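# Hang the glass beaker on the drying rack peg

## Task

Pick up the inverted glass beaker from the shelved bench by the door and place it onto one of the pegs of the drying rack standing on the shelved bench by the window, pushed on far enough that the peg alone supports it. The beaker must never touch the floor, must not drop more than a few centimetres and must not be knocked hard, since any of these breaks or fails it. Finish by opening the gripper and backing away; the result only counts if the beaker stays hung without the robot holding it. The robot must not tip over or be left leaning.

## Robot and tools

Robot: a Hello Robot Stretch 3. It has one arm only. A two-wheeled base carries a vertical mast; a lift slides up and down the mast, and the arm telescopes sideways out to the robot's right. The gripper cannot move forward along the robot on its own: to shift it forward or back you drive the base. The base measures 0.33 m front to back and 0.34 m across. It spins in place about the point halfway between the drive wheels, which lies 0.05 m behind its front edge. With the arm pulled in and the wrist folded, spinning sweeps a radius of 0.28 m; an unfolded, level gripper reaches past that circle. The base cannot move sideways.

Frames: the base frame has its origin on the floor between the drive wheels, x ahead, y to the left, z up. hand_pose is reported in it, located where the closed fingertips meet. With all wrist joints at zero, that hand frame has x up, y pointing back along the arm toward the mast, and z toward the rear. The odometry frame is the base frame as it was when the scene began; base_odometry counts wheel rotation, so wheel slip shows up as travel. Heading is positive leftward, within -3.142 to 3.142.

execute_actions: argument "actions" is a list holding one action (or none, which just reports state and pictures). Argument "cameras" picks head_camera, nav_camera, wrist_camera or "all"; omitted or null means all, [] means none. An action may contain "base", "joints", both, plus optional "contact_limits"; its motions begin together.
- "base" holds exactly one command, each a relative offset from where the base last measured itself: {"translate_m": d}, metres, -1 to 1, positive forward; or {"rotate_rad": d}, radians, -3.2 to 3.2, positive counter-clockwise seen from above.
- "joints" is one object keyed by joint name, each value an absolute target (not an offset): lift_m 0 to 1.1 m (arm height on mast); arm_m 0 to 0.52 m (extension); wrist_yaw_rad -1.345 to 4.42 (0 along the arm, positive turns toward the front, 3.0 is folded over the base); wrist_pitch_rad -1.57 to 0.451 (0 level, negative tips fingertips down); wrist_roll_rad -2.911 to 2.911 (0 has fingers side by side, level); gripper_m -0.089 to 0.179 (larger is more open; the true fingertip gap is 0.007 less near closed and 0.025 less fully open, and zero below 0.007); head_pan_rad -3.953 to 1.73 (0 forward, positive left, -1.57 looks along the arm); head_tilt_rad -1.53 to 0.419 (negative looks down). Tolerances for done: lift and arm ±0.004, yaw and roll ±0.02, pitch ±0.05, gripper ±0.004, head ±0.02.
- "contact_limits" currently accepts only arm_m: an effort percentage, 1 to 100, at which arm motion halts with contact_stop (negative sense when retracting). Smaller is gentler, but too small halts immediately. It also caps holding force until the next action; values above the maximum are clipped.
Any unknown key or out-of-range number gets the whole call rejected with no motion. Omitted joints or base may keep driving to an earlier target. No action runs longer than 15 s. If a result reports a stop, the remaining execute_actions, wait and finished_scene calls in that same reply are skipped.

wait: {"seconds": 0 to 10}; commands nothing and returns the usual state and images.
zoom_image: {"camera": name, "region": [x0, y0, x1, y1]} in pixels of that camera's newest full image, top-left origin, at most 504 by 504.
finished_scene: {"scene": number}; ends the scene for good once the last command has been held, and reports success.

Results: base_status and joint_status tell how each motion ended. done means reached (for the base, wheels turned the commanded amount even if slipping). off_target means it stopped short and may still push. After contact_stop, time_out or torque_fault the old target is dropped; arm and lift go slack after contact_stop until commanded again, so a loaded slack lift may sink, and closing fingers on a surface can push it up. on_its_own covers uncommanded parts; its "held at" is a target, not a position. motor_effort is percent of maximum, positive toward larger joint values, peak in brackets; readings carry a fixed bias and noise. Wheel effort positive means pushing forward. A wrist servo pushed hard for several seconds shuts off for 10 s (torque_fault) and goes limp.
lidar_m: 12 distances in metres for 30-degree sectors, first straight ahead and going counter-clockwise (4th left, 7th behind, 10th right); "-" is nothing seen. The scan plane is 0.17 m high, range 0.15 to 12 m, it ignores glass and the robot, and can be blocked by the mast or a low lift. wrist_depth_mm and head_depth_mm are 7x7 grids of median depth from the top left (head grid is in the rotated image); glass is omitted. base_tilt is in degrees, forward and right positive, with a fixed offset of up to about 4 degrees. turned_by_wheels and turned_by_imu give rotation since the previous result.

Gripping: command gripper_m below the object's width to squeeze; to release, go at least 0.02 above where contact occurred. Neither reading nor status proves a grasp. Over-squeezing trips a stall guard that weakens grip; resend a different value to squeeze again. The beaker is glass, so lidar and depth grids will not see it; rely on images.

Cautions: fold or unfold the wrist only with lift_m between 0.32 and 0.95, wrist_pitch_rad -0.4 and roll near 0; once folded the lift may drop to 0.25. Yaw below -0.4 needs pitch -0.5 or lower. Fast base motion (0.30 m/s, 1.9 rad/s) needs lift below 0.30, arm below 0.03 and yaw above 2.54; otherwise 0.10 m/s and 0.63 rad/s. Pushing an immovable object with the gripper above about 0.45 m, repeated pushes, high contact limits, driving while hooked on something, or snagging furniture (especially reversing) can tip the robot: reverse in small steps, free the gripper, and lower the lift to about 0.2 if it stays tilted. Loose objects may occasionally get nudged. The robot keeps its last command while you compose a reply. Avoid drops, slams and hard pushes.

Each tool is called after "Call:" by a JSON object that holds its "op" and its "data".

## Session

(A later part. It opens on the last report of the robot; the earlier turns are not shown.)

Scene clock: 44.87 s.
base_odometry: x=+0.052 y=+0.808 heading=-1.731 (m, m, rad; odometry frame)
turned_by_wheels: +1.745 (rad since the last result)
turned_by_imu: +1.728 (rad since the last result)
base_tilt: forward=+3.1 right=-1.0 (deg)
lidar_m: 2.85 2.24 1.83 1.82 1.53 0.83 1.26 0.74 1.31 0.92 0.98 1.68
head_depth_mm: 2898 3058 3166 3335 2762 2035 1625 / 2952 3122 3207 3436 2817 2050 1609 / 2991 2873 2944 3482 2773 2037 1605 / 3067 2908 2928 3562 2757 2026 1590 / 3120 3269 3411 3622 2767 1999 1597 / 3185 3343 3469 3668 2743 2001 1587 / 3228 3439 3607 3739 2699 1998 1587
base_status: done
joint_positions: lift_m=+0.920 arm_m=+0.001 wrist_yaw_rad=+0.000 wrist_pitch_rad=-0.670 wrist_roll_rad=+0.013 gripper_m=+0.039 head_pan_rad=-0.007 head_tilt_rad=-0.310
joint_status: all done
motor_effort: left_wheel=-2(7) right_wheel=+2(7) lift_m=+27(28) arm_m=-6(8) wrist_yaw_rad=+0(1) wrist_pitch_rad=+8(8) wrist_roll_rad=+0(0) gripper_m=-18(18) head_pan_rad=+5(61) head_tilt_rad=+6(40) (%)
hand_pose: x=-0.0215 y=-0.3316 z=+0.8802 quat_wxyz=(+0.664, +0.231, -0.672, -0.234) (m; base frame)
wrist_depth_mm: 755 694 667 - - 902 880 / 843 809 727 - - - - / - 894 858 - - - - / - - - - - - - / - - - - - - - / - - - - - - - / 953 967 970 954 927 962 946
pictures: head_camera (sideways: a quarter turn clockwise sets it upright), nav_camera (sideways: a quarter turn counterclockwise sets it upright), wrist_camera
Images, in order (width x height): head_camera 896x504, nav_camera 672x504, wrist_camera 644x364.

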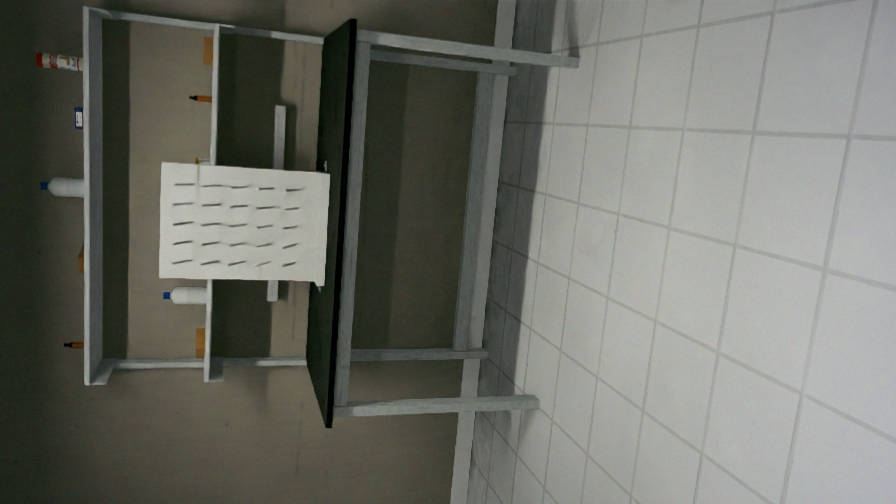

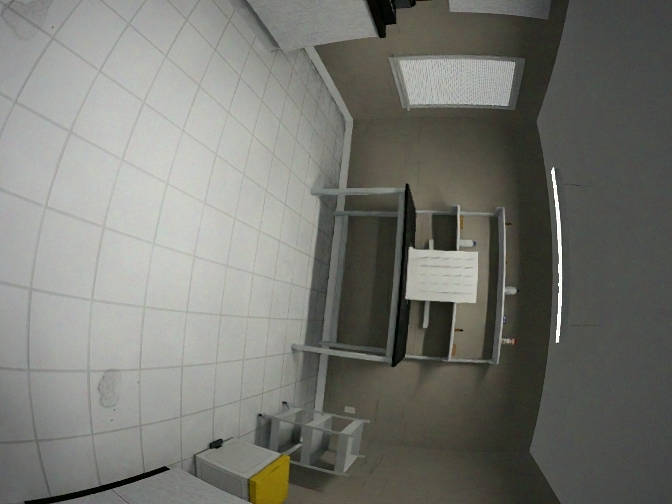

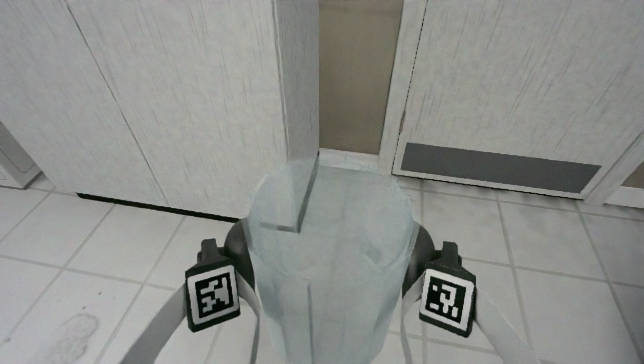

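Call:
{"op": "execute_actions", "data": {"actions": [{"base": {"translate_m": 1.0}}], "cameras": []}}

Call:
{"op": "execute_actions", "data": {"actions": [{"base": {"translate_m": 1.0}, "joints": {"head_tilt_rad": -0.4, "head_pan_rad": -0.1}}]}}

Scene clock: 56.30 s.
base_odometry: x=-0.107 y=-0.179 heading=-1.731 (m, m, rad; odometry frame)
turned_by_wheels: +0.000 (rad since the last result)
turned_by_imu: +0.008 (rad since the last result)
base_tilt: forward=+3.0 right=-0.8 (deg)
lidar_m: 2.28 1.89 1.66 1.65 1.82 1.78 1.70 1.80 1.06 1.06 1.21 1.69
head_depth_mm: 2035 2119 2224 1806 2443 2061 1627 / 2091 2133 2233 2414 2509 2032 1608 / 2126 1850 1939 2473 2555 2035 1610 / 2149 1878 1974 2544 2619 2019 1607 / 2219 2306 2382 2595 2612 2019 1589 / 2232 2342 2425 2633 2640 2000 1583 / 2285 2415 2531 1897 2581 1998 1580
base_status: done
joint_positions: lift_m=+0.920 arm_m=+0.001 wrist_yaw_rad=+0.000 wrist_pitch_rad=-0.670 wrist_roll_rad=+0.013 gripper_m=+0.039 head_pan_rad=-0.007 head_tilt_rad=-0.310
joint_status: not commanded
motor_effort: left_wheel=-2(3) right_wheel=+1(5) lift_m=+27(27) arm_m=-7(7) wrist_yaw_rad=+0(1) wrist_pitch_rad=+8(8) wrist_roll_rad=+0(0) gripper_m=-17(18) head_pan_rad=+5(5) head_tilt_rad=+6(7) (%)
hand_pose: x=-0.0215 y=-0.3316 z=+0.8802 quat_wxyz=(+0.664, +0.231, -0.672, -0.234) (m; base frame)
wrist_depth_mm: - - - - 743 729 684 / - - - - 832 804 749 / - - - - 935 863 843 / - - - - - - 938 / - - - - - - - / - - - - - - - / 967 973 942 926 903 974 996
pictures: none
No camera images: the call's "cameras" was empty. Leave "cameras" out to get every camera's image.

Scene clock: 67.27 s.
base_odometry: x=-0.266 y=-1.166 heading=-1.731 (m, m, rad; odometry frame)
turned_by_wheels: +0.000 (rad since the last result)
turned_by_imu: +0.008 (rad since the last result)
base_tilt: forward=+3.0 right=-0.9 (deg)
lidar_m: 1.30 1.01 2.09 1.55 1.63 2.61 2.69 1.51 1.27 1.14 0.90 1.31
head_depth_mm: 1153 1250 1331 1047 719 1644 1497 / 841 900 964 1003 729 1664 1492 / 849 906 970 1013 741 1669 1487 / 853 913 981 1011 744 1690 1473 / 862 920 984 947 754 1710 1478 / 867 932 1002 948 764 1704 1475 / 1080 1341 1428 993 769 1694 1462
base_status: done
joint_positions: lift_m=+0.920 arm_m=+0.001 wrist_yaw_rad=+0.000 wrist_pitch_rad=-0.670 wrist_roll_rad=+0.013 gripper_m=+0.039 head_pan_rad=-0.093 head_tilt_rad=-0.395
joint_status: all done
motor_effort: left_wheel=-2(3) right_wheel=+0(6) lift_m=+28(27) arm_m=-7(7) wrist_yaw_rad=+0(0) wrist_pitch_rad=+8(8) wrist_roll_rad=+0(0) gripper_m=-17(18) head_pan_rad=-5(19) head_tilt_rad=-3(17) (%)
hand_pose: x=-0.0215 y=-0.3316 z=+0.8802 quat_wxyz=(+0.664, +0.231, -0.672, -0.234) (m; base frame)
wrist_depth_mm: - - - - - - - / - - - - - - - / - - - - - - - / - - - - - - - / - - - - - - - / - - - - - - - / 952 957 961 955 938 987 973
pictures: head_camera (sideways: a quarter turn clockwise sets it upright), nav_camera (sideways: a quarter turn counterclockwise sets it upright), wrist_camera
Images, in order (width x height): head_camera 896x504, nav_camera 672x504, wrist_camera 644x364.

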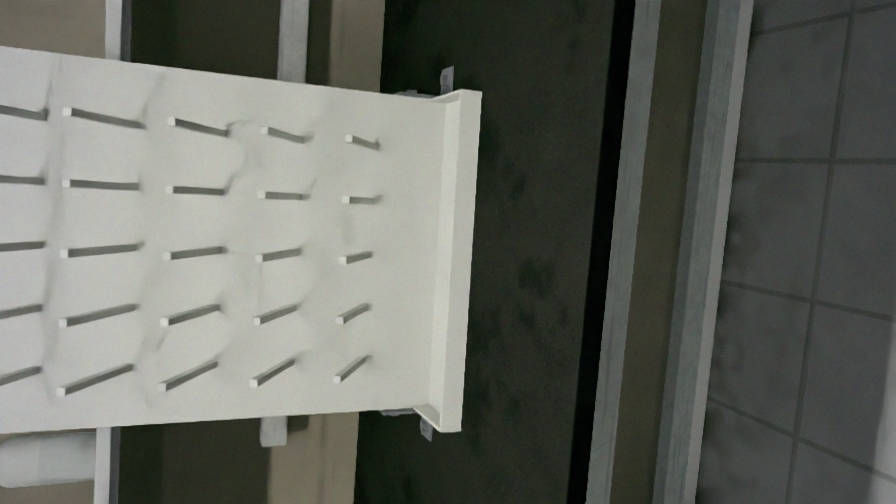

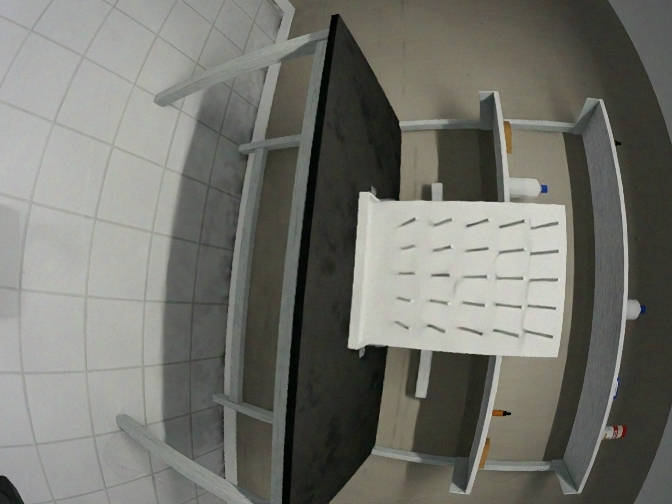

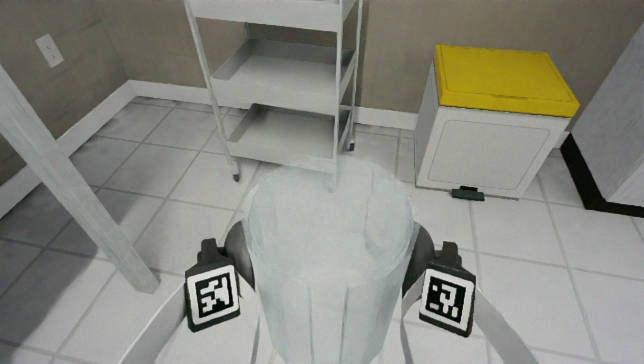

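Call:
{"op": "execute_actions", "data": {"actions": [{"base": {"translate_m": 0.16}, "joints": {"lift_m": 0.95, "wrist_pitch_rad": -0.2}}], "cameras": ["wrist_camera"]}}

Call:
{"op": "execute_actions", "data": {"actions": [{"base": {"rotate_rad": 1.40}, "joints": {"wrist_pitch_rad": 0.29, "head_pan_rad": -1.57, "head_tilt_rad": -0.45}}]}}

Scene clock: 72.43 s.
base_odometry: x=-0.292 y=-1.324 heading=-1.731 (m, m, rad; odometry frame)
turned_by_wheels: +0.000 (rad since the last result)
turned_by_imu: +0.001 (rad since the last result)
base_tilt: forward=+3.2 right=-0.9 (deg)
lidar_m: 1.15 0.90 0.89 1.59 1.61 2.56 2.86 1.59 1.32 1.16 0.81 1.15
head_depth_mm: 703 754 1111 982 719 549 1455 / 705 751 802 862 715 566 1454 / 712 755 809 864 711 564 1481 / 713 763 818 871 707 581 1479 / 721 769 821 879 704 579 1476 / 726 778 832 882 700 596 1469 / 916 1177 1275 994 695 595 1465
base_status: done
joint_positions: lift_m=+0.950 arm_m=+0.001 wrist_yaw_rad=+0.000 wrist_pitch_rad=-0.236 wrist_roll_rad=+0.013 gripper_m=+0.039 head_pan_rad=-0.093 head_tilt_rad=-0.395
joint_status: all done
motor_effort: left_wheel=-3(4) right_wheel=+0(5) lift_m=+28(28) arm_m=-7(7) wrist_yaw_rad=-1(0) wrist_pitch_rad=+14(15) wrist_roll_rad=+0(0) gripper_m=-19(18) head_pan_rad=-4(5) head_tilt_rad=-3(3) (%)
hand_pose: x=-0.0214 y=-0.3894 z=+1.0050 quat_wxyz=(+0.698, +0.083, -0.706, -0.084) (m; base frame)
wrist_depth_mm: - - - - - - - / - - - - - - - / - - - - - - - / 518 - - - - - - / 490 - - - - - - / - - - - - - - / - 631 - - - - -
pictures: wrist_camera
Images, in order (width x height): wrist_camera 644x364.

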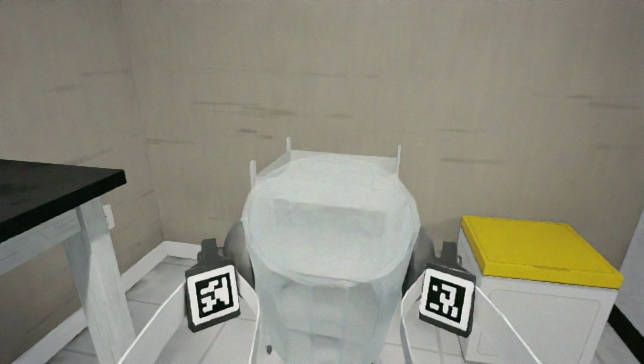

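Scene clock: 75.60 s.
base_odometry: x=-0.292 y=-1.324 heading=-0.331 (m, m, rad; odometry frame)
turned_by_wheels: +1.400 (rad since the last result)
turned_by_imu: +1.386 (rad since the last result)
base_tilt: forward=+3.1 right=-0.8 (deg)
lidar_m: 2.06 1.58 2.08 2.78 1.77 1.33 1.16 0.81 1.18 1.15 1.19 0.90
head_depth_mm: 1036 1128 1205 925 663 571 - / 715 769 839 881 719 - - / 717 770 833 872 714 - - / 718 771 834 873 680 1510 1394 / 720 776 825 874 650 1500 1417 / 721 774 836 876 648 1517 1414 / 723 776 847 878 645 1529 1405
base_status: done
joint_positions: lift_m=+0.950 arm_m=+0.001 wrist_yaw_rad=+0.000 wrist_pitch_rad=+0.253 wrist_roll_rad=+0.013 gripper_m=+0.039 head_pan_rad=-1.563 head_tilt_rad=-0.445
joint_status: all done
motor_effort: left_wheel=-2(6) right_wheel=+0(4) lift_m=+27(28) arm_m=-6(7) wrist_yaw_rad=+0(1) wrist_pitch_rad=+15(15) wrist_roll_rad=+0(1) gripper_m=-18(18) head_pan_rad=-4(62) head_tilt_rad=-3(13) (%)
hand_pose: x=-0.0213 y=-0.4000 z=+1.1291 quat_wxyz=(+0.697, -0.088, -0.706, +0.090) (m; base frame)
wrist_depth_mm: - - 663 664 - - - / - - 627 647 - - - / 849 745 642 632 701 793 749 / - - 622 632 - - 977 / - - 602 603 945 953 957 / - - 591 610 599 940 933 / 644 633 587 600 581 689 704
pictures: head_camera (sideways: a quarter turn clockwise sets it upright), nav_camera (sideways: a quarter turn counterclockwise sets it upright), wrist_camera
Images, in order (width x height): head_camera 896x504, nav_camera 672x504, wrist_camera 644x364.

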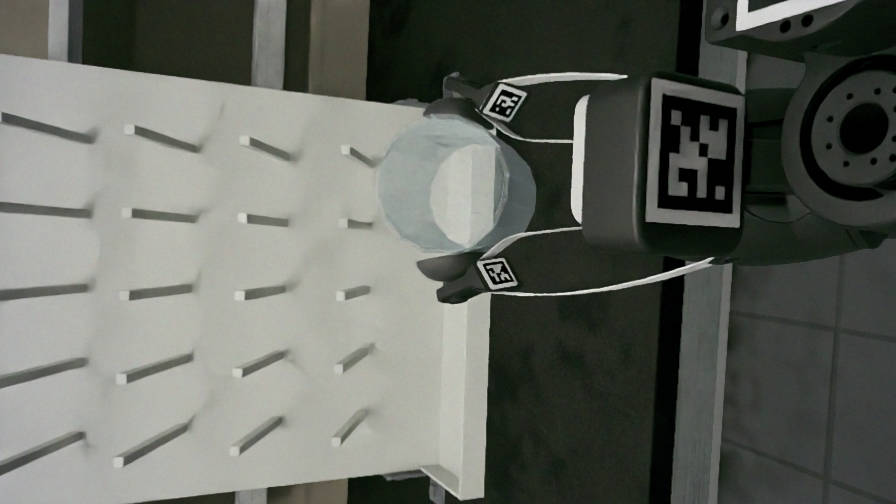

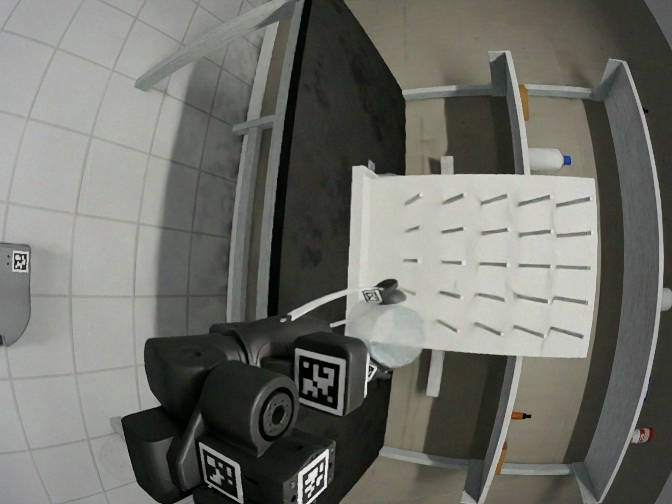

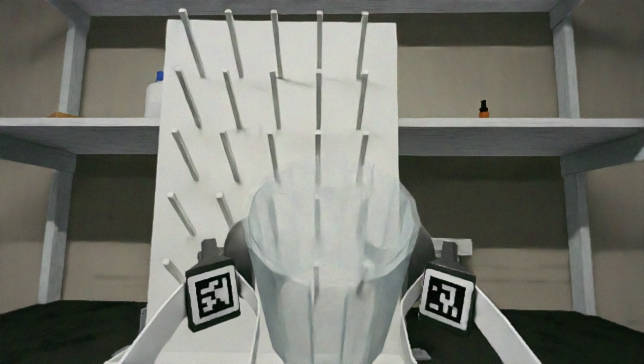

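Call:
{"op": "execute_actions", "data": {"actions": [{"base": {"translate_m": -0.073}, "joints": {"lift_m": 0.945, "arm_m": 0.25, "head_tilt_rad": -0.35}}], "cameras": ["head_camera", "wrist_camera"]}}

Scene clock: 79.50 s.
base_odometry: x=-0.361 y=-1.301 heading=-0.331 (m, m, rad; odometry frame)
turned_by_wheels: +0.000 (rad since the last result)
turned_by_imu: -0.001 (rad since the last result)
base_tilt: forward=+3.0 right=-0.9 (deg)
lidar_m: 2.13 1.65 2.18 2.81 1.67 1.25 1.08 0.75 1.18 1.14 1.19 0.95
head_depth_mm: 1059 1123 1176 1235 - 554 1436 / 1062 1127 1176 1245 - 551 1450 / 721 767 825 - - 550 1452 / 727 768 818 876 751 567 1461 / 726 769 821 879 748 585 1474 / 723 771 823 877 744 583 1474 / 724 767 817 878 741 580 1480
base_status: done
joint_positions: lift_m=+0.945 arm_m=+0.250 wrist_yaw_rad=+0.000 wrist_pitch_rad=+0.255 wrist_roll_rad=+0.013 gripper_m=+0.039 head_pan_rad=-1.563 head_tilt_rad=-0.359
joint_status: all done
motor_effort: left_wheel=-2(6) right_wheel=+2(4) lift_m=+15(24) arm_m=+6(8) wrist_yaw_rad=-1(1) wrist_pitch_rad=+14(15) wrist_roll_rad=+0(0) gripper_m=-17(17) head_pan_rad=-5(5) head_tilt_rad=+6(17) (%)
hand_pose: x=-0.0213 y=-0.6486 z=+1.1253 quat_wxyz=(+0.697, -0.089, -0.706, +0.090) (m; base frame)
wrist_depth_mm: 405 404 405 404 777 808 806 / 392 391 395 402 510 507 504 / 386 386 391 390 720 735 677 / 381 382 382 381 749 732 750 / 373 372 375 375 740 727 722 / 368 365 369 367 725 733 708 / 359 357 356 357 617 675 676
pictures: head_camera (sideways: a quarter turn clockwise sets it upright), wrist_camera
Images, in order (width x height): head_camera 896x504, wrist_camera 644x364.

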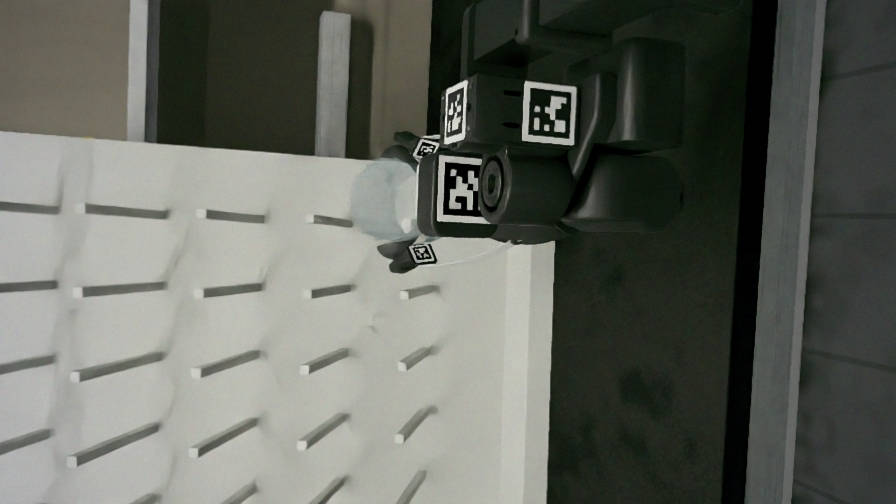

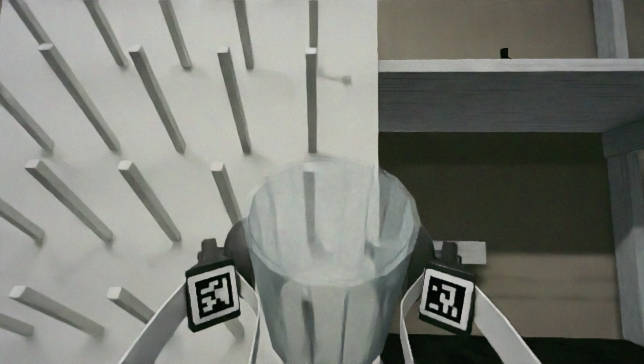

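Call:
{"op": "execute_actions", "data": {"actions": [{"base": {"translate_m": 0.015}, "joints": {"lift_m": 0.948, "arm_m": 0.292}}], "cameras": ["head_camera", "wrist_camera"]}}

Scene clock: 81.77 s.
base_odometry: x=-0.347 y=-1.306 heading=-0.331 (m, m, rad; odometry frame)
turned_by_wheels: +0.000 (rad since the last result)
turned_by_imu: +0.000 (rad since the last result)
base_tilt: forward=+3.0 right=-0.8 (deg)
lidar_m: 2.12 1.63 2.16 2.79 1.68 1.27 1.10 0.76 1.18 1.15 1.19 0.94
head_depth_mm: 1060 1124 1173 1243 - 555 1438 / 1052 1119 1178 1242 - 572 1450 / 719 767 810 - - 568 1452 / 726 771 816 875 752 567 1453 / 721 768 820 877 750 584 1472 / 728 768 821 881 743 582 1472 / 723 767 821 881 740 580 1464
base_status: done
joint_positions: lift_m=+0.948 arm_m=+0.292 wrist_yaw_rad=+0.000 wrist_pitch_rad=+0.255 wrist_roll_rad=+0.013 gripper_m=+0.039 head_pan_rad=-1.563 head_tilt_rad=-0.359
joint_status: all done
motor_effort: left_wheel=-2(4) right_wheel=+0(7) lift_m=+28(29) arm_m=+6(6) wrist_yaw_rad=+0(1) wrist_pitch_rad=+14(14) wrist_roll_rad=+0(0) gripper_m=-18(19) head_pan_rad=-5(4) head_tilt_rad=+6(6) (%)
hand_pose: x=-0.0213 y=-0.6906 z=+1.1275 quat_wxyz=(+0.697, -0.089, -0.706, +0.090) (m; base frame)
wrist_depth_mm: 358 359 362 364 736 752 740 / 354 353 353 353 441 466 461 / 346 343 348 348 655 698 711 / 338 339 341 341 710 693 704 / 330 332 336 336 643 700 681 / 327 327 328 330 330 677 673 / 321 322 322 322 585 669 663
pictures: head_camera (sideways: a quarter turn clockwise sets it upright), wrist_camera
Images, in order (width x height): head_camera 896x504, wrist_camera 644x364.

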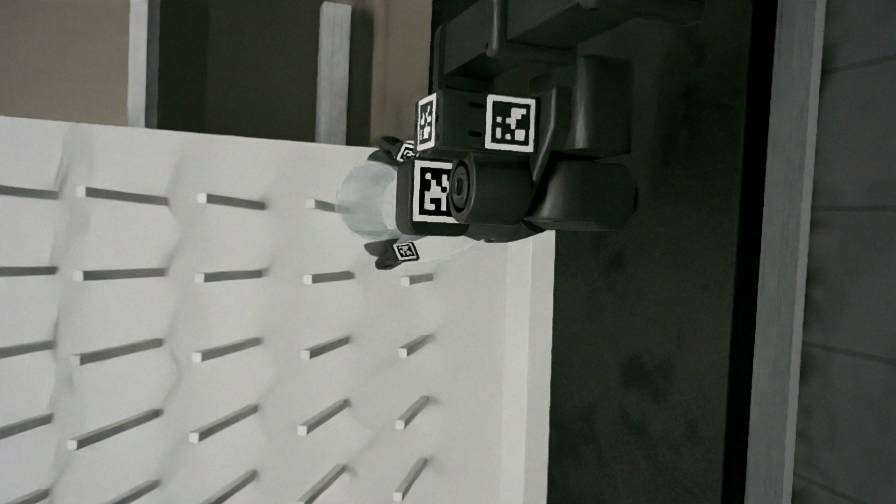

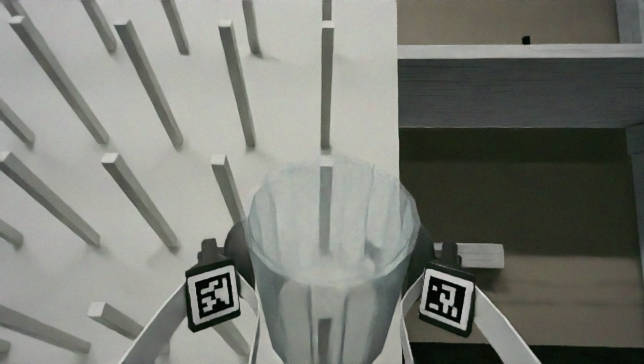

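Call:
{"op": "zoom_image", "data": {"camera": "wrist_camera", "region": [200, 140, 460, 364]}}

Region (200, 140, 460, 364) of wrist_camera's 644x364 image, scaled by 1.938; it fills the top 434 rows of this view, and the rest is white.

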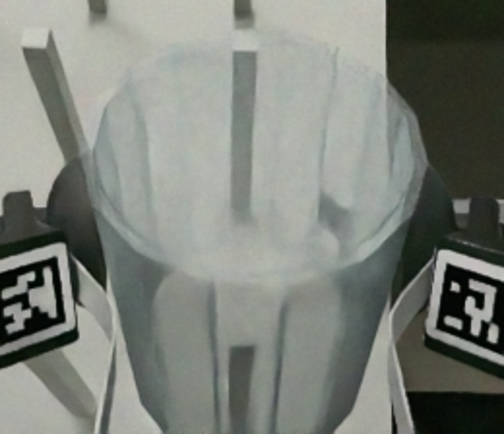

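Call:
{"op": "execute_actions", "data": {"actions": [{"joints": {"lift_m": 0.924, "arm_m": 0.324}, "contact_limits": {"arm_m": 15}}], "cameras": ["head_camera", "wrist_camera"]}}

Scene clock: 84.07 s.
base_odometry: x=-0.347 y=-1.306 heading=-0.331 (m, m, rad; odometry frame)
turned_by_wheels: +0.000 (rad since the last result)
turned_by_imu: +0.000 (rad since the last result)
base_tilt: forward=+3.0 right=-0.9 (deg)
lidar_m: 2.11 1.63 2.17 2.80 1.68 1.26 1.10 0.76 1.18 1.14 1.19 0.94
head_depth_mm: 1061 1118 1175 1236 - 554 1442 / 1055 1119 1180 1241 - 572 1449 / 719 767 816 - - 570 1447 / 726 770 817 875 751 567 1450 / 721 769 819 875 747 584 1481 / 729 768 822 878 744 583 1474 / 723 766 821 879 741 580 1466
base_status: not commanded
joint_positions: lift_m=+0.924 arm_m=+0.324 wrist_yaw_rad=+0.000 wrist_pitch_rad=+0.255 wrist_roll_rad=+0.013 gripper_m=+0.039 head_pan_rad=-1.563 head_tilt_rad=-0.359
joint_status: all done
motor_effort: left_wheel=-2(2) right_wheel=+1(0) lift_m=+15(24) arm_m=+7(10) wrist_yaw_rad=-1(0) wrist_pitch_rad=+14(14) wrist_roll_rad=+0(0) gripper_m=-18(19) head_pan_rad=-5(5) head_tilt_rad=+7(6) (%)
contact_limits: arm_m 15 (drawing in: default 34, maximum 55; extending or still: default 46, maximum 75)
hand_pose: x=-0.0213 y=-0.7226 z=+1.1043 quat_wxyz=(+0.697, -0.089, -0.706, +0.090) (m; base frame)
wrist_depth_mm: 323 326 326 326 385 404 402 / 319 317 320 323 462 526 516 / 312 311 314 313 663 674 683 / 307 308 310 309 675 664 673 / 303 302 303 304 307 648 641 / 299 299 297 297 301 660 645 / 290 289 293 291 506 601 634
pictures: head_camera (sideways: a quarter turn clockwise sets it upright), wrist_camera
Images, in order (width x height): head_camera 896x504, wrist_camera 644x364.

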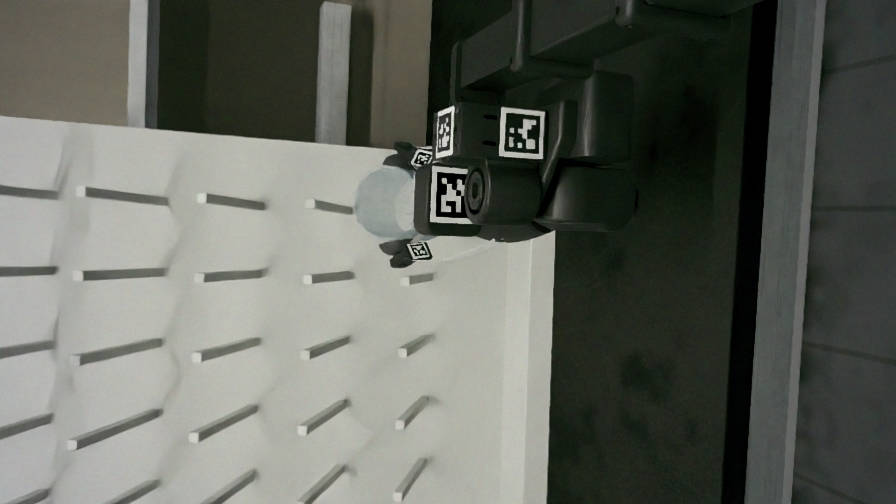

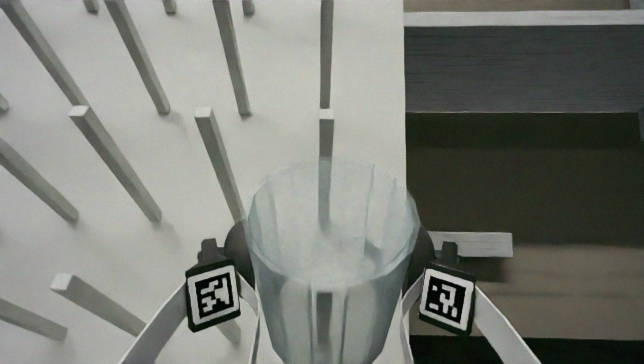

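Call:
{"op": "execute_actions", "data": {"actions": [{"joints": {"lift_m": 0.897, "arm_m": 0.348}, "contact_limits": {"arm_m": 15}}], "cameras": ["head_camera", "wrist_camera"]}}

Scene clock: 85.50 s.
base_odometry: x=-0.347 y=-1.306 heading=-0.331 (m, m, rad; odometry frame)
turned_by_wheels: +0.000 (rad since the last result)
turned_by_imu: +0.000 (rad since the last result)
base_tilt: forward=+3.0 right=-0.8 (deg)
lidar_m: 2.11 1.64 2.16 2.80 1.68 1.27 1.10 0.76 1.18 1.14 1.19 0.94
head_depth_mm: 1060 1119 1169 1155 - 575 1458 / 1054 1118 1172 1230 - 572 1453 / 719 768 817 847 - 569 1451 / 724 768 819 873 751 567 1459 / 721 769 821 877 748 585 1475 / 728 765 821 880 745 583 1470 / 725 768 820 878 740 580 1472
base_status: not commanded
joint_positions: lift_m=+0.897 arm_m=+0.348 wrist_yaw_rad=+0.000 wrist_pitch_rad=+0.255 wrist_roll_rad=+0.013 gripper_m=+0.039 head_pan_rad=-1.563 head_tilt_rad=-0.359
joint_status: all done
motor_effort: left_wheel=-2(2) right_wheel=+0(1) lift_m=+15(15) arm_m=+6(6) wrist_yaw_rad=-1(0) wrist_pitch_rad=+14(14) wrist_roll_rad=+0(1) gripper_m=-19(18) head_pan_rad=-5(5) head_tilt_rad=+6(6) (%)
contact_limits: arm_m 15 (drawing in: default 34, maximum 55; extending or still: default 46, maximum 75)
hand_pose: x=-0.0213 y=-0.7466 z=+1.0773 quat_wxyz=(+0.697, -0.089, -0.706, +0.090) (m; base frame)
wrist_depth_mm: 300 298 303 303 395 428 431 / 293 294 294 298 521 578 576 / 289 291 287 290 667 676 663 / 282 283 283 288 637 644 640 / 280 280 281 278 282 650 624 / 271 276 275 278 275 629 632 / 270 269 272 271 271 532 551
pictures: head_camera (sideways: a quarter turn clockwise sets it upright), wrist_camera
Images, in order (width x height): head_camera 896x504, wrist_camera 644x364.

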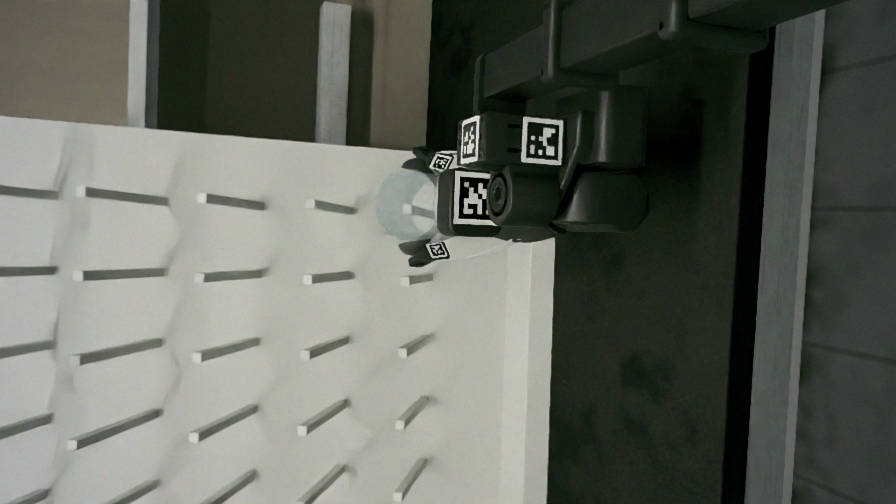

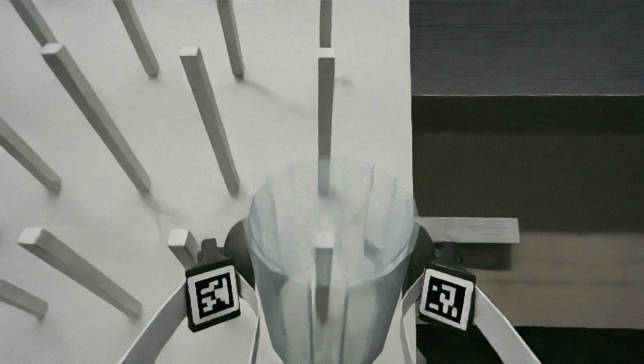

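Call:
{"op": "execute_actions", "data": {"actions": [{"joints": {"lift_m": 0.882, "arm_m": 0.371}, "contact_limits": {"arm_m": 15}}], "cameras": ["head_camera", "wrist_camera"]}}

Scene clock: 86.97 s.
base_odometry: x=-0.347 y=-1.306 heading=-0.331 (m, m, rad; odometry frame)
turned_by_wheels: +0.000 (rad since the last result)
turned_by_imu: +0.000 (rad since the last result)
base_tilt: forward=+3.0 right=-0.9 (deg)
lidar_m: 2.11 1.63 2.16 2.80 1.68 1.27 1.10 0.76 1.19 1.15 1.19 0.94
head_depth_mm: 1060 1126 1168 1151 849 - 1454 / 1054 1120 1177 1230 - 572 1452 / 721 769 816 856 - 569 1443 / 725 768 816 872 750 567 1458 / 720 770 819 876 747 585 1478 / 729 767 820 879 744 582 1473 / 724 766 822 878 739 580 1470
base_status: not commanded
joint_positions: lift_m=+0.882 arm_m=+0.371 wrist_yaw_rad=+0.000 wrist_pitch_rad=+0.256 wrist_roll_rad=+0.013 gripper_m=+0.039 head_pan_rad=-1.563 head_tilt_rad=-0.359
joint_status: all done
motor_effort: left_wheel=-2(1) right_wheel=+0(1) lift_m=+14(14) arm_m=+6(4) wrist_yaw_rad=+0(0) wrist_pitch_rad=+14(14) wrist_roll_rad=+0(0) gripper_m=-16(19) head_pan_rad=-4(4) head_tilt_rad=+6(6) (%)
contact_limits: arm_m 15 (drawing in: default 34, maximum 55; extending or still: default 46, maximum 75)
hand_pose: x=-0.0213 y=-0.7696 z=+1.0626 quat_wxyz=(+0.697, -0.089, -0.706, +0.091) (m; base frame)
wrist_depth_mm: 277 275 276 278 280 456 455 / 269 271 272 271 276 615 615 / 267 265 266 268 269 663 640 / 262 263 262 264 266 638 633 / 255 258 259 257 259 613 608 / 248 252 252 254 253 605 602 / 247 249 251 249 248 495 497
pictures: head_camera (sideways: a quarter turn clockwise sets it upright), wrist_camera
Images, in order (width x height): head_camera 896x504, wrist_camera 644x364.

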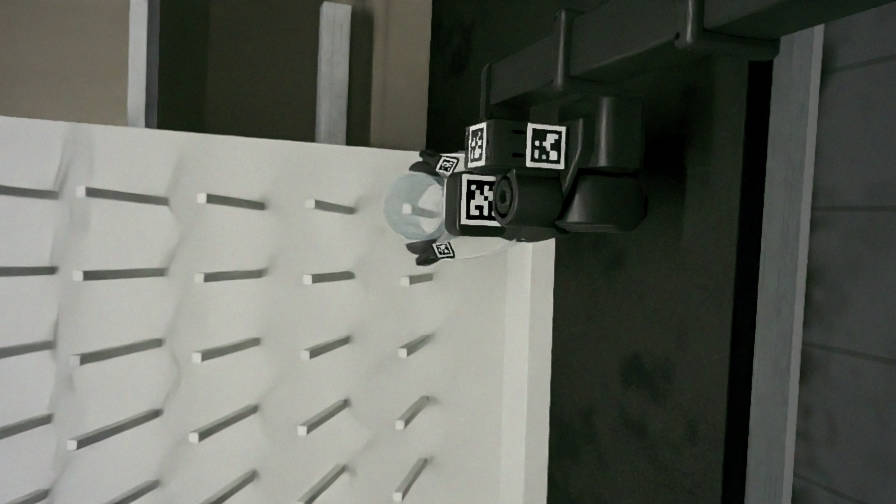

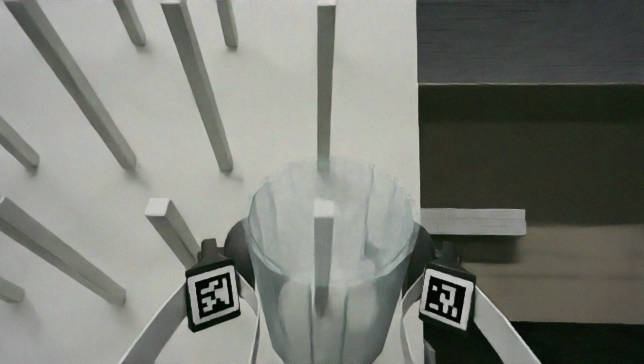

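Call:
{"op": "zoom_image", "data": {"camera": "head_camera", "region": [340, 130, 520, 300]}}

Region (340, 130, 520, 300) of head_camera's 896x504 image, scaled by 2.800, with more detail than that image has.

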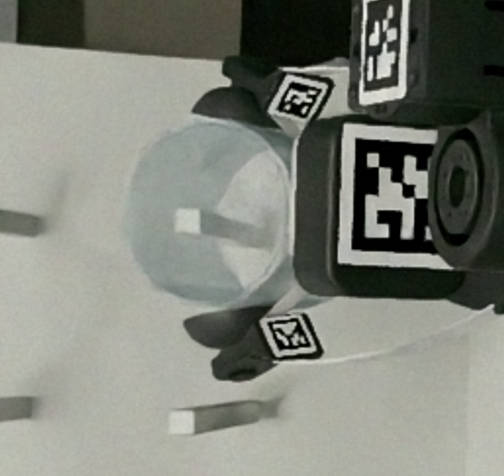

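Call:
{"op": "execute_actions", "data": {"actions": [{"joints": {"lift_m": 0.876}}], "cameras": []}}

Call:
{"op": "execute_actions", "data": {"actions": [{"joints": {"gripper_m": 0.107}}], "cameras": ["head_camera", "wrist_camera"]}}

Scene clock: 88.67 s.
base_odometry: x=-0.347 y=-1.306 heading=-0.331 (m, m, rad; odometry frame)
turned_by_wheels: +0.000 (rad since the last result)
turned_by_imu: +0.000 (rad since the last result)
base_tilt: forward=+3.0 right=-0.9 (deg)
lidar_m: 2.11 1.64 2.16 2.80 1.69 1.27 1.10 0.77 1.18 1.15 1.19 0.94
head_depth_mm: 1058 1121 1173 1154 849 - 1460 / 1054 1121 1178 1226 - 570 1458 / 720 769 818 864 - 569 1452 / 725 769 816 869 750 566 1457 / 723 769 819 874 747 584 1478 / 728 769 818 877 743 583 1467 / 723 767 821 879 739 580 1471
base_status: not commanded
joint_positions: lift_m=+0.876 arm_m=+0.371 wrist_yaw_rad=+0.000 wrist_pitch_rad=+0.257 wrist_roll_rad=+0.013 gripper_m=+0.039 head_pan_rad=-1.563 head_tilt_rad=-0.359
joint_status: all done
motor_effort: left_wheel=-3(2) right_wheel=+1(1) lift_m=+14(14) arm_m=+6(6) wrist_yaw_rad=+0(0) wrist_pitch_rad=+13(14) wrist_roll_rad=+0(0) gripper_m=-17(18) head_pan_rad=-5(4) head_tilt_rad=+7(6) (%)
hand_pose: x=-0.0213 y=-0.7695 z=+1.0568 quat_wxyz=(+0.697, -0.090, -0.706, +0.091) (m; base frame)
wrist_depth_mm: 275 275 277 278 279 461 455 / 271 273 271 272 277 613 621 / 269 265 267 267 272 656 636 / 259 262 262 264 267 638 629 / 255 257 257 258 258 608 619 / 250 252 254 254 253 612 591 / 249 248 249 250 249 477 493
pictures: none
No camera images: the call's "cameras" was empty. Leave "cameras" out to get every camera's image.

Scene clock: 89.83 s.
base_odometry: x=-0.347 y=-1.306 heading=-0.331 (m, m, rad; odometry frame)
turned_by_wheels: +0.000 (rad since the last result)
turned_by_imu: +0.000 (rad since the last result)
base_tilt: forward=+3.1 right=-0.8 (deg)
lidar_m: 2.11 1.64 2.16 2.80 1.69 1.27 1.10 0.76 1.18 1.14 1.19 0.94
head_depth_mm: 1062 1125 1171 1154 848 - 1462 / 1057 1120 1177 1185 - 571 1460 / 719 765 816 865 - 568 1455 / 725 768 821 876 752 568 1451 / 722 770 818 874 751 585 1480 / 726 767 820 878 745 583 1472 / 724 767 824 881 740 581 1475
base_status: not commanded
joint_positions: lift_m=+0.876 arm_m=+0.371 wrist_yaw_rad=+0.000 wrist_pitch_rad=+0.264 wrist_roll_rad=+0.013 gripper_m=+0.107 head_pan_rad=-1.563 head_tilt_rad=-0.359
joint_status: all done
motor_effort: left_wheel=-1(2) right_wheel=+1(0) lift_m=+14(14) arm_m=+6(6) wrist_yaw_rad=-1(0) wrist_pitch_rad=+10(13) wrist_roll_rad=+0(0) gripper_m=-1(89) head_pan_rad=-5(4) head_tilt_rad=+6(7) (%)
hand_pose: x=-0.0213 y=-0.7692 z=+1.0588 quat_wxyz=(+0.697, -0.092, -0.705, +0.094) (m; base frame)
wrist_depth_mm: 275 276 278 281 281 451 449 / 271 274 272 277 275 611 612 / 265 266 268 269 271 640 645 / 261 264 261 264 267 641 624 / 254 259 259 257 259 626 619 / 252 250 254 253 255 600 598 / 248 247 249 249 252 454 502
pictures: head_camera (sideways: a quarter turn clockwise sets it upright), wrist_camera
Images, in order (width x height): head_camera 896x504, wrist_camera 644x364.

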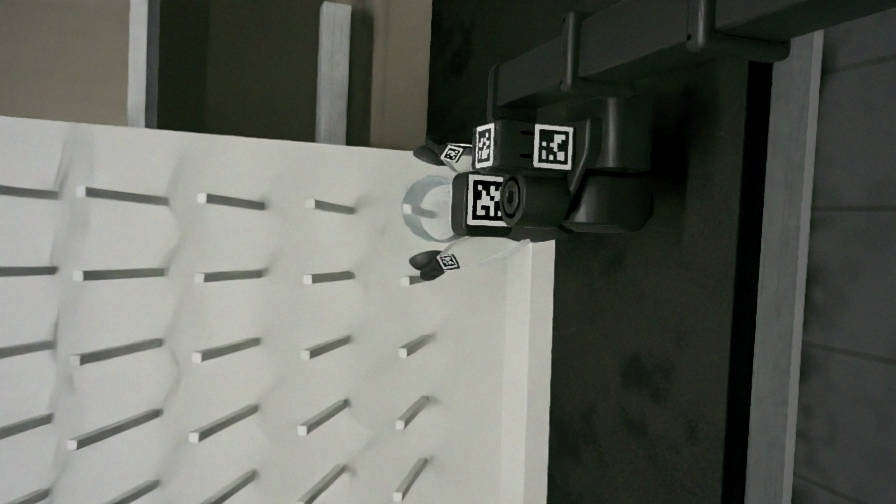

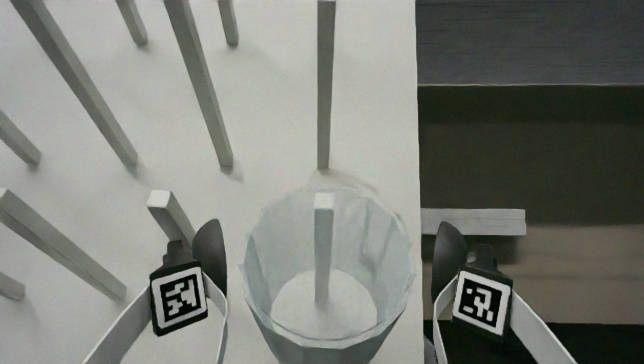

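It's hanging on the peg. Retract the arm.

Call:
{"op": "execute_actions", "data": {"actions": [{"joints": {"arm_m": 0.1}}], "cameras": ["head_camera", "wrist_camera"]}}

Scene clock: 93.30 s.
base_odometry: x=-0.347 y=-1.306 heading=-0.331 (m, m, rad; odometry frame)
turned_by_wheels: +0.000 (rad since the last result)
turned_by_imu: +0.000 (rad since the last result)
base_tilt: forward=+3.0 right=-0.9 (deg)
lidar_m: 2.11 1.64 2.16 2.80 1.69 1.27 1.10 0.76 1.19 1.14 1.19 0.94
head_depth_mm: 1058 1121 1172 1153 767 595 - / 1055 1118 1182 1145 745 594 - / 719 767 817 875 758 - - / 725 770 816 875 754 588 1459 / 721 768 818 877 747 584 1483 / 729 768 820 877 745 582 1475 / 722 767 823 881 740 580 1474
base_status: not commanded
joint_positions: lift_m=+0.876 arm_m=+0.100 wrist_yaw_rad=+0.000 wrist_pitch_rad=+0.266 wrist_roll_rad=+0.013 gripper_m=+0.107 head_pan_rad=-1.563 head_tilt_rad=-0.359
joint_status: all done
motor_effort: left_wheel=-2(2) right_wheel=+1(1) lift_m=+15(14) arm_m=-7(10) wrist_yaw_rad=-1(0) wrist_pitch_rad=+9(10) wrist_roll_rad=+0(0) gripper_m=+0(0) head_pan_rad=-5(5) head_tilt_rad=+6(6) (%)
hand_pose: x=-0.0213 y=-0.4990 z=+1.0591 quat_wxyz=(+0.697, -0.093, -0.705, +0.094) (m; base frame)
wrist_depth_mm: - 554 565 557 978 921 936 / 723 542 564 551 707 704 686 / 893 536 543 539 923 916 834 / 936 527 525 516 893 875 856 / 903 518 513 516 880 860 867 / 866 506 501 510 781 850 850 / 394 392 469 481 491 459 506
pictures: head_camera (sideways: a quarter turn clockwise sets it upright), wrist_camera
Images, in order (width x height): head_camera 896x504, wrist_camera 644x364.

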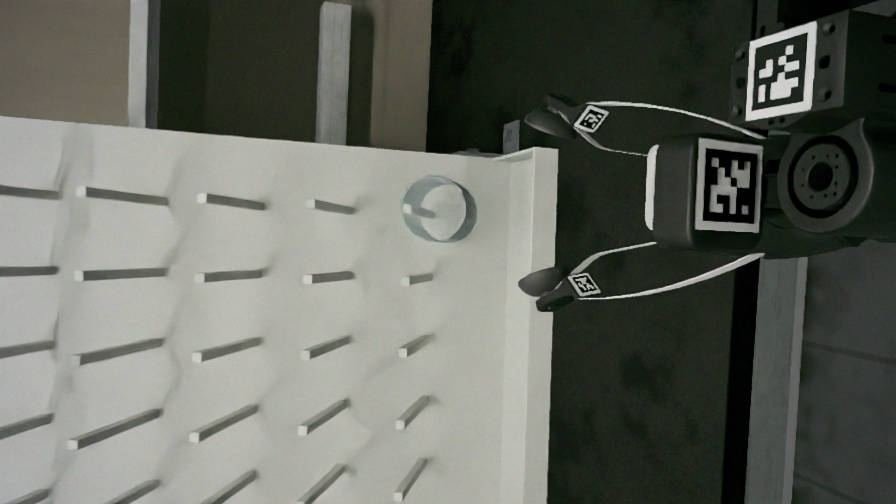

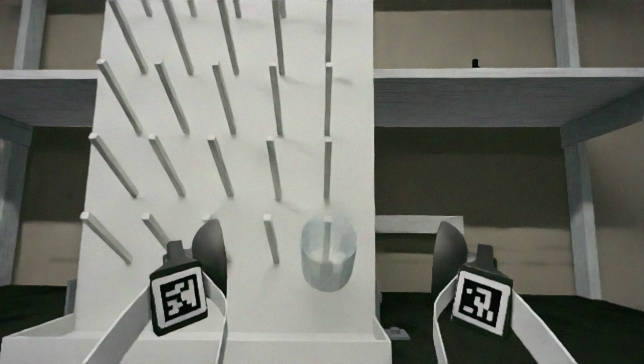

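Call:
{"op": "finished_scene", "data": {"scene": 1}}

The scene is finished: the task was done.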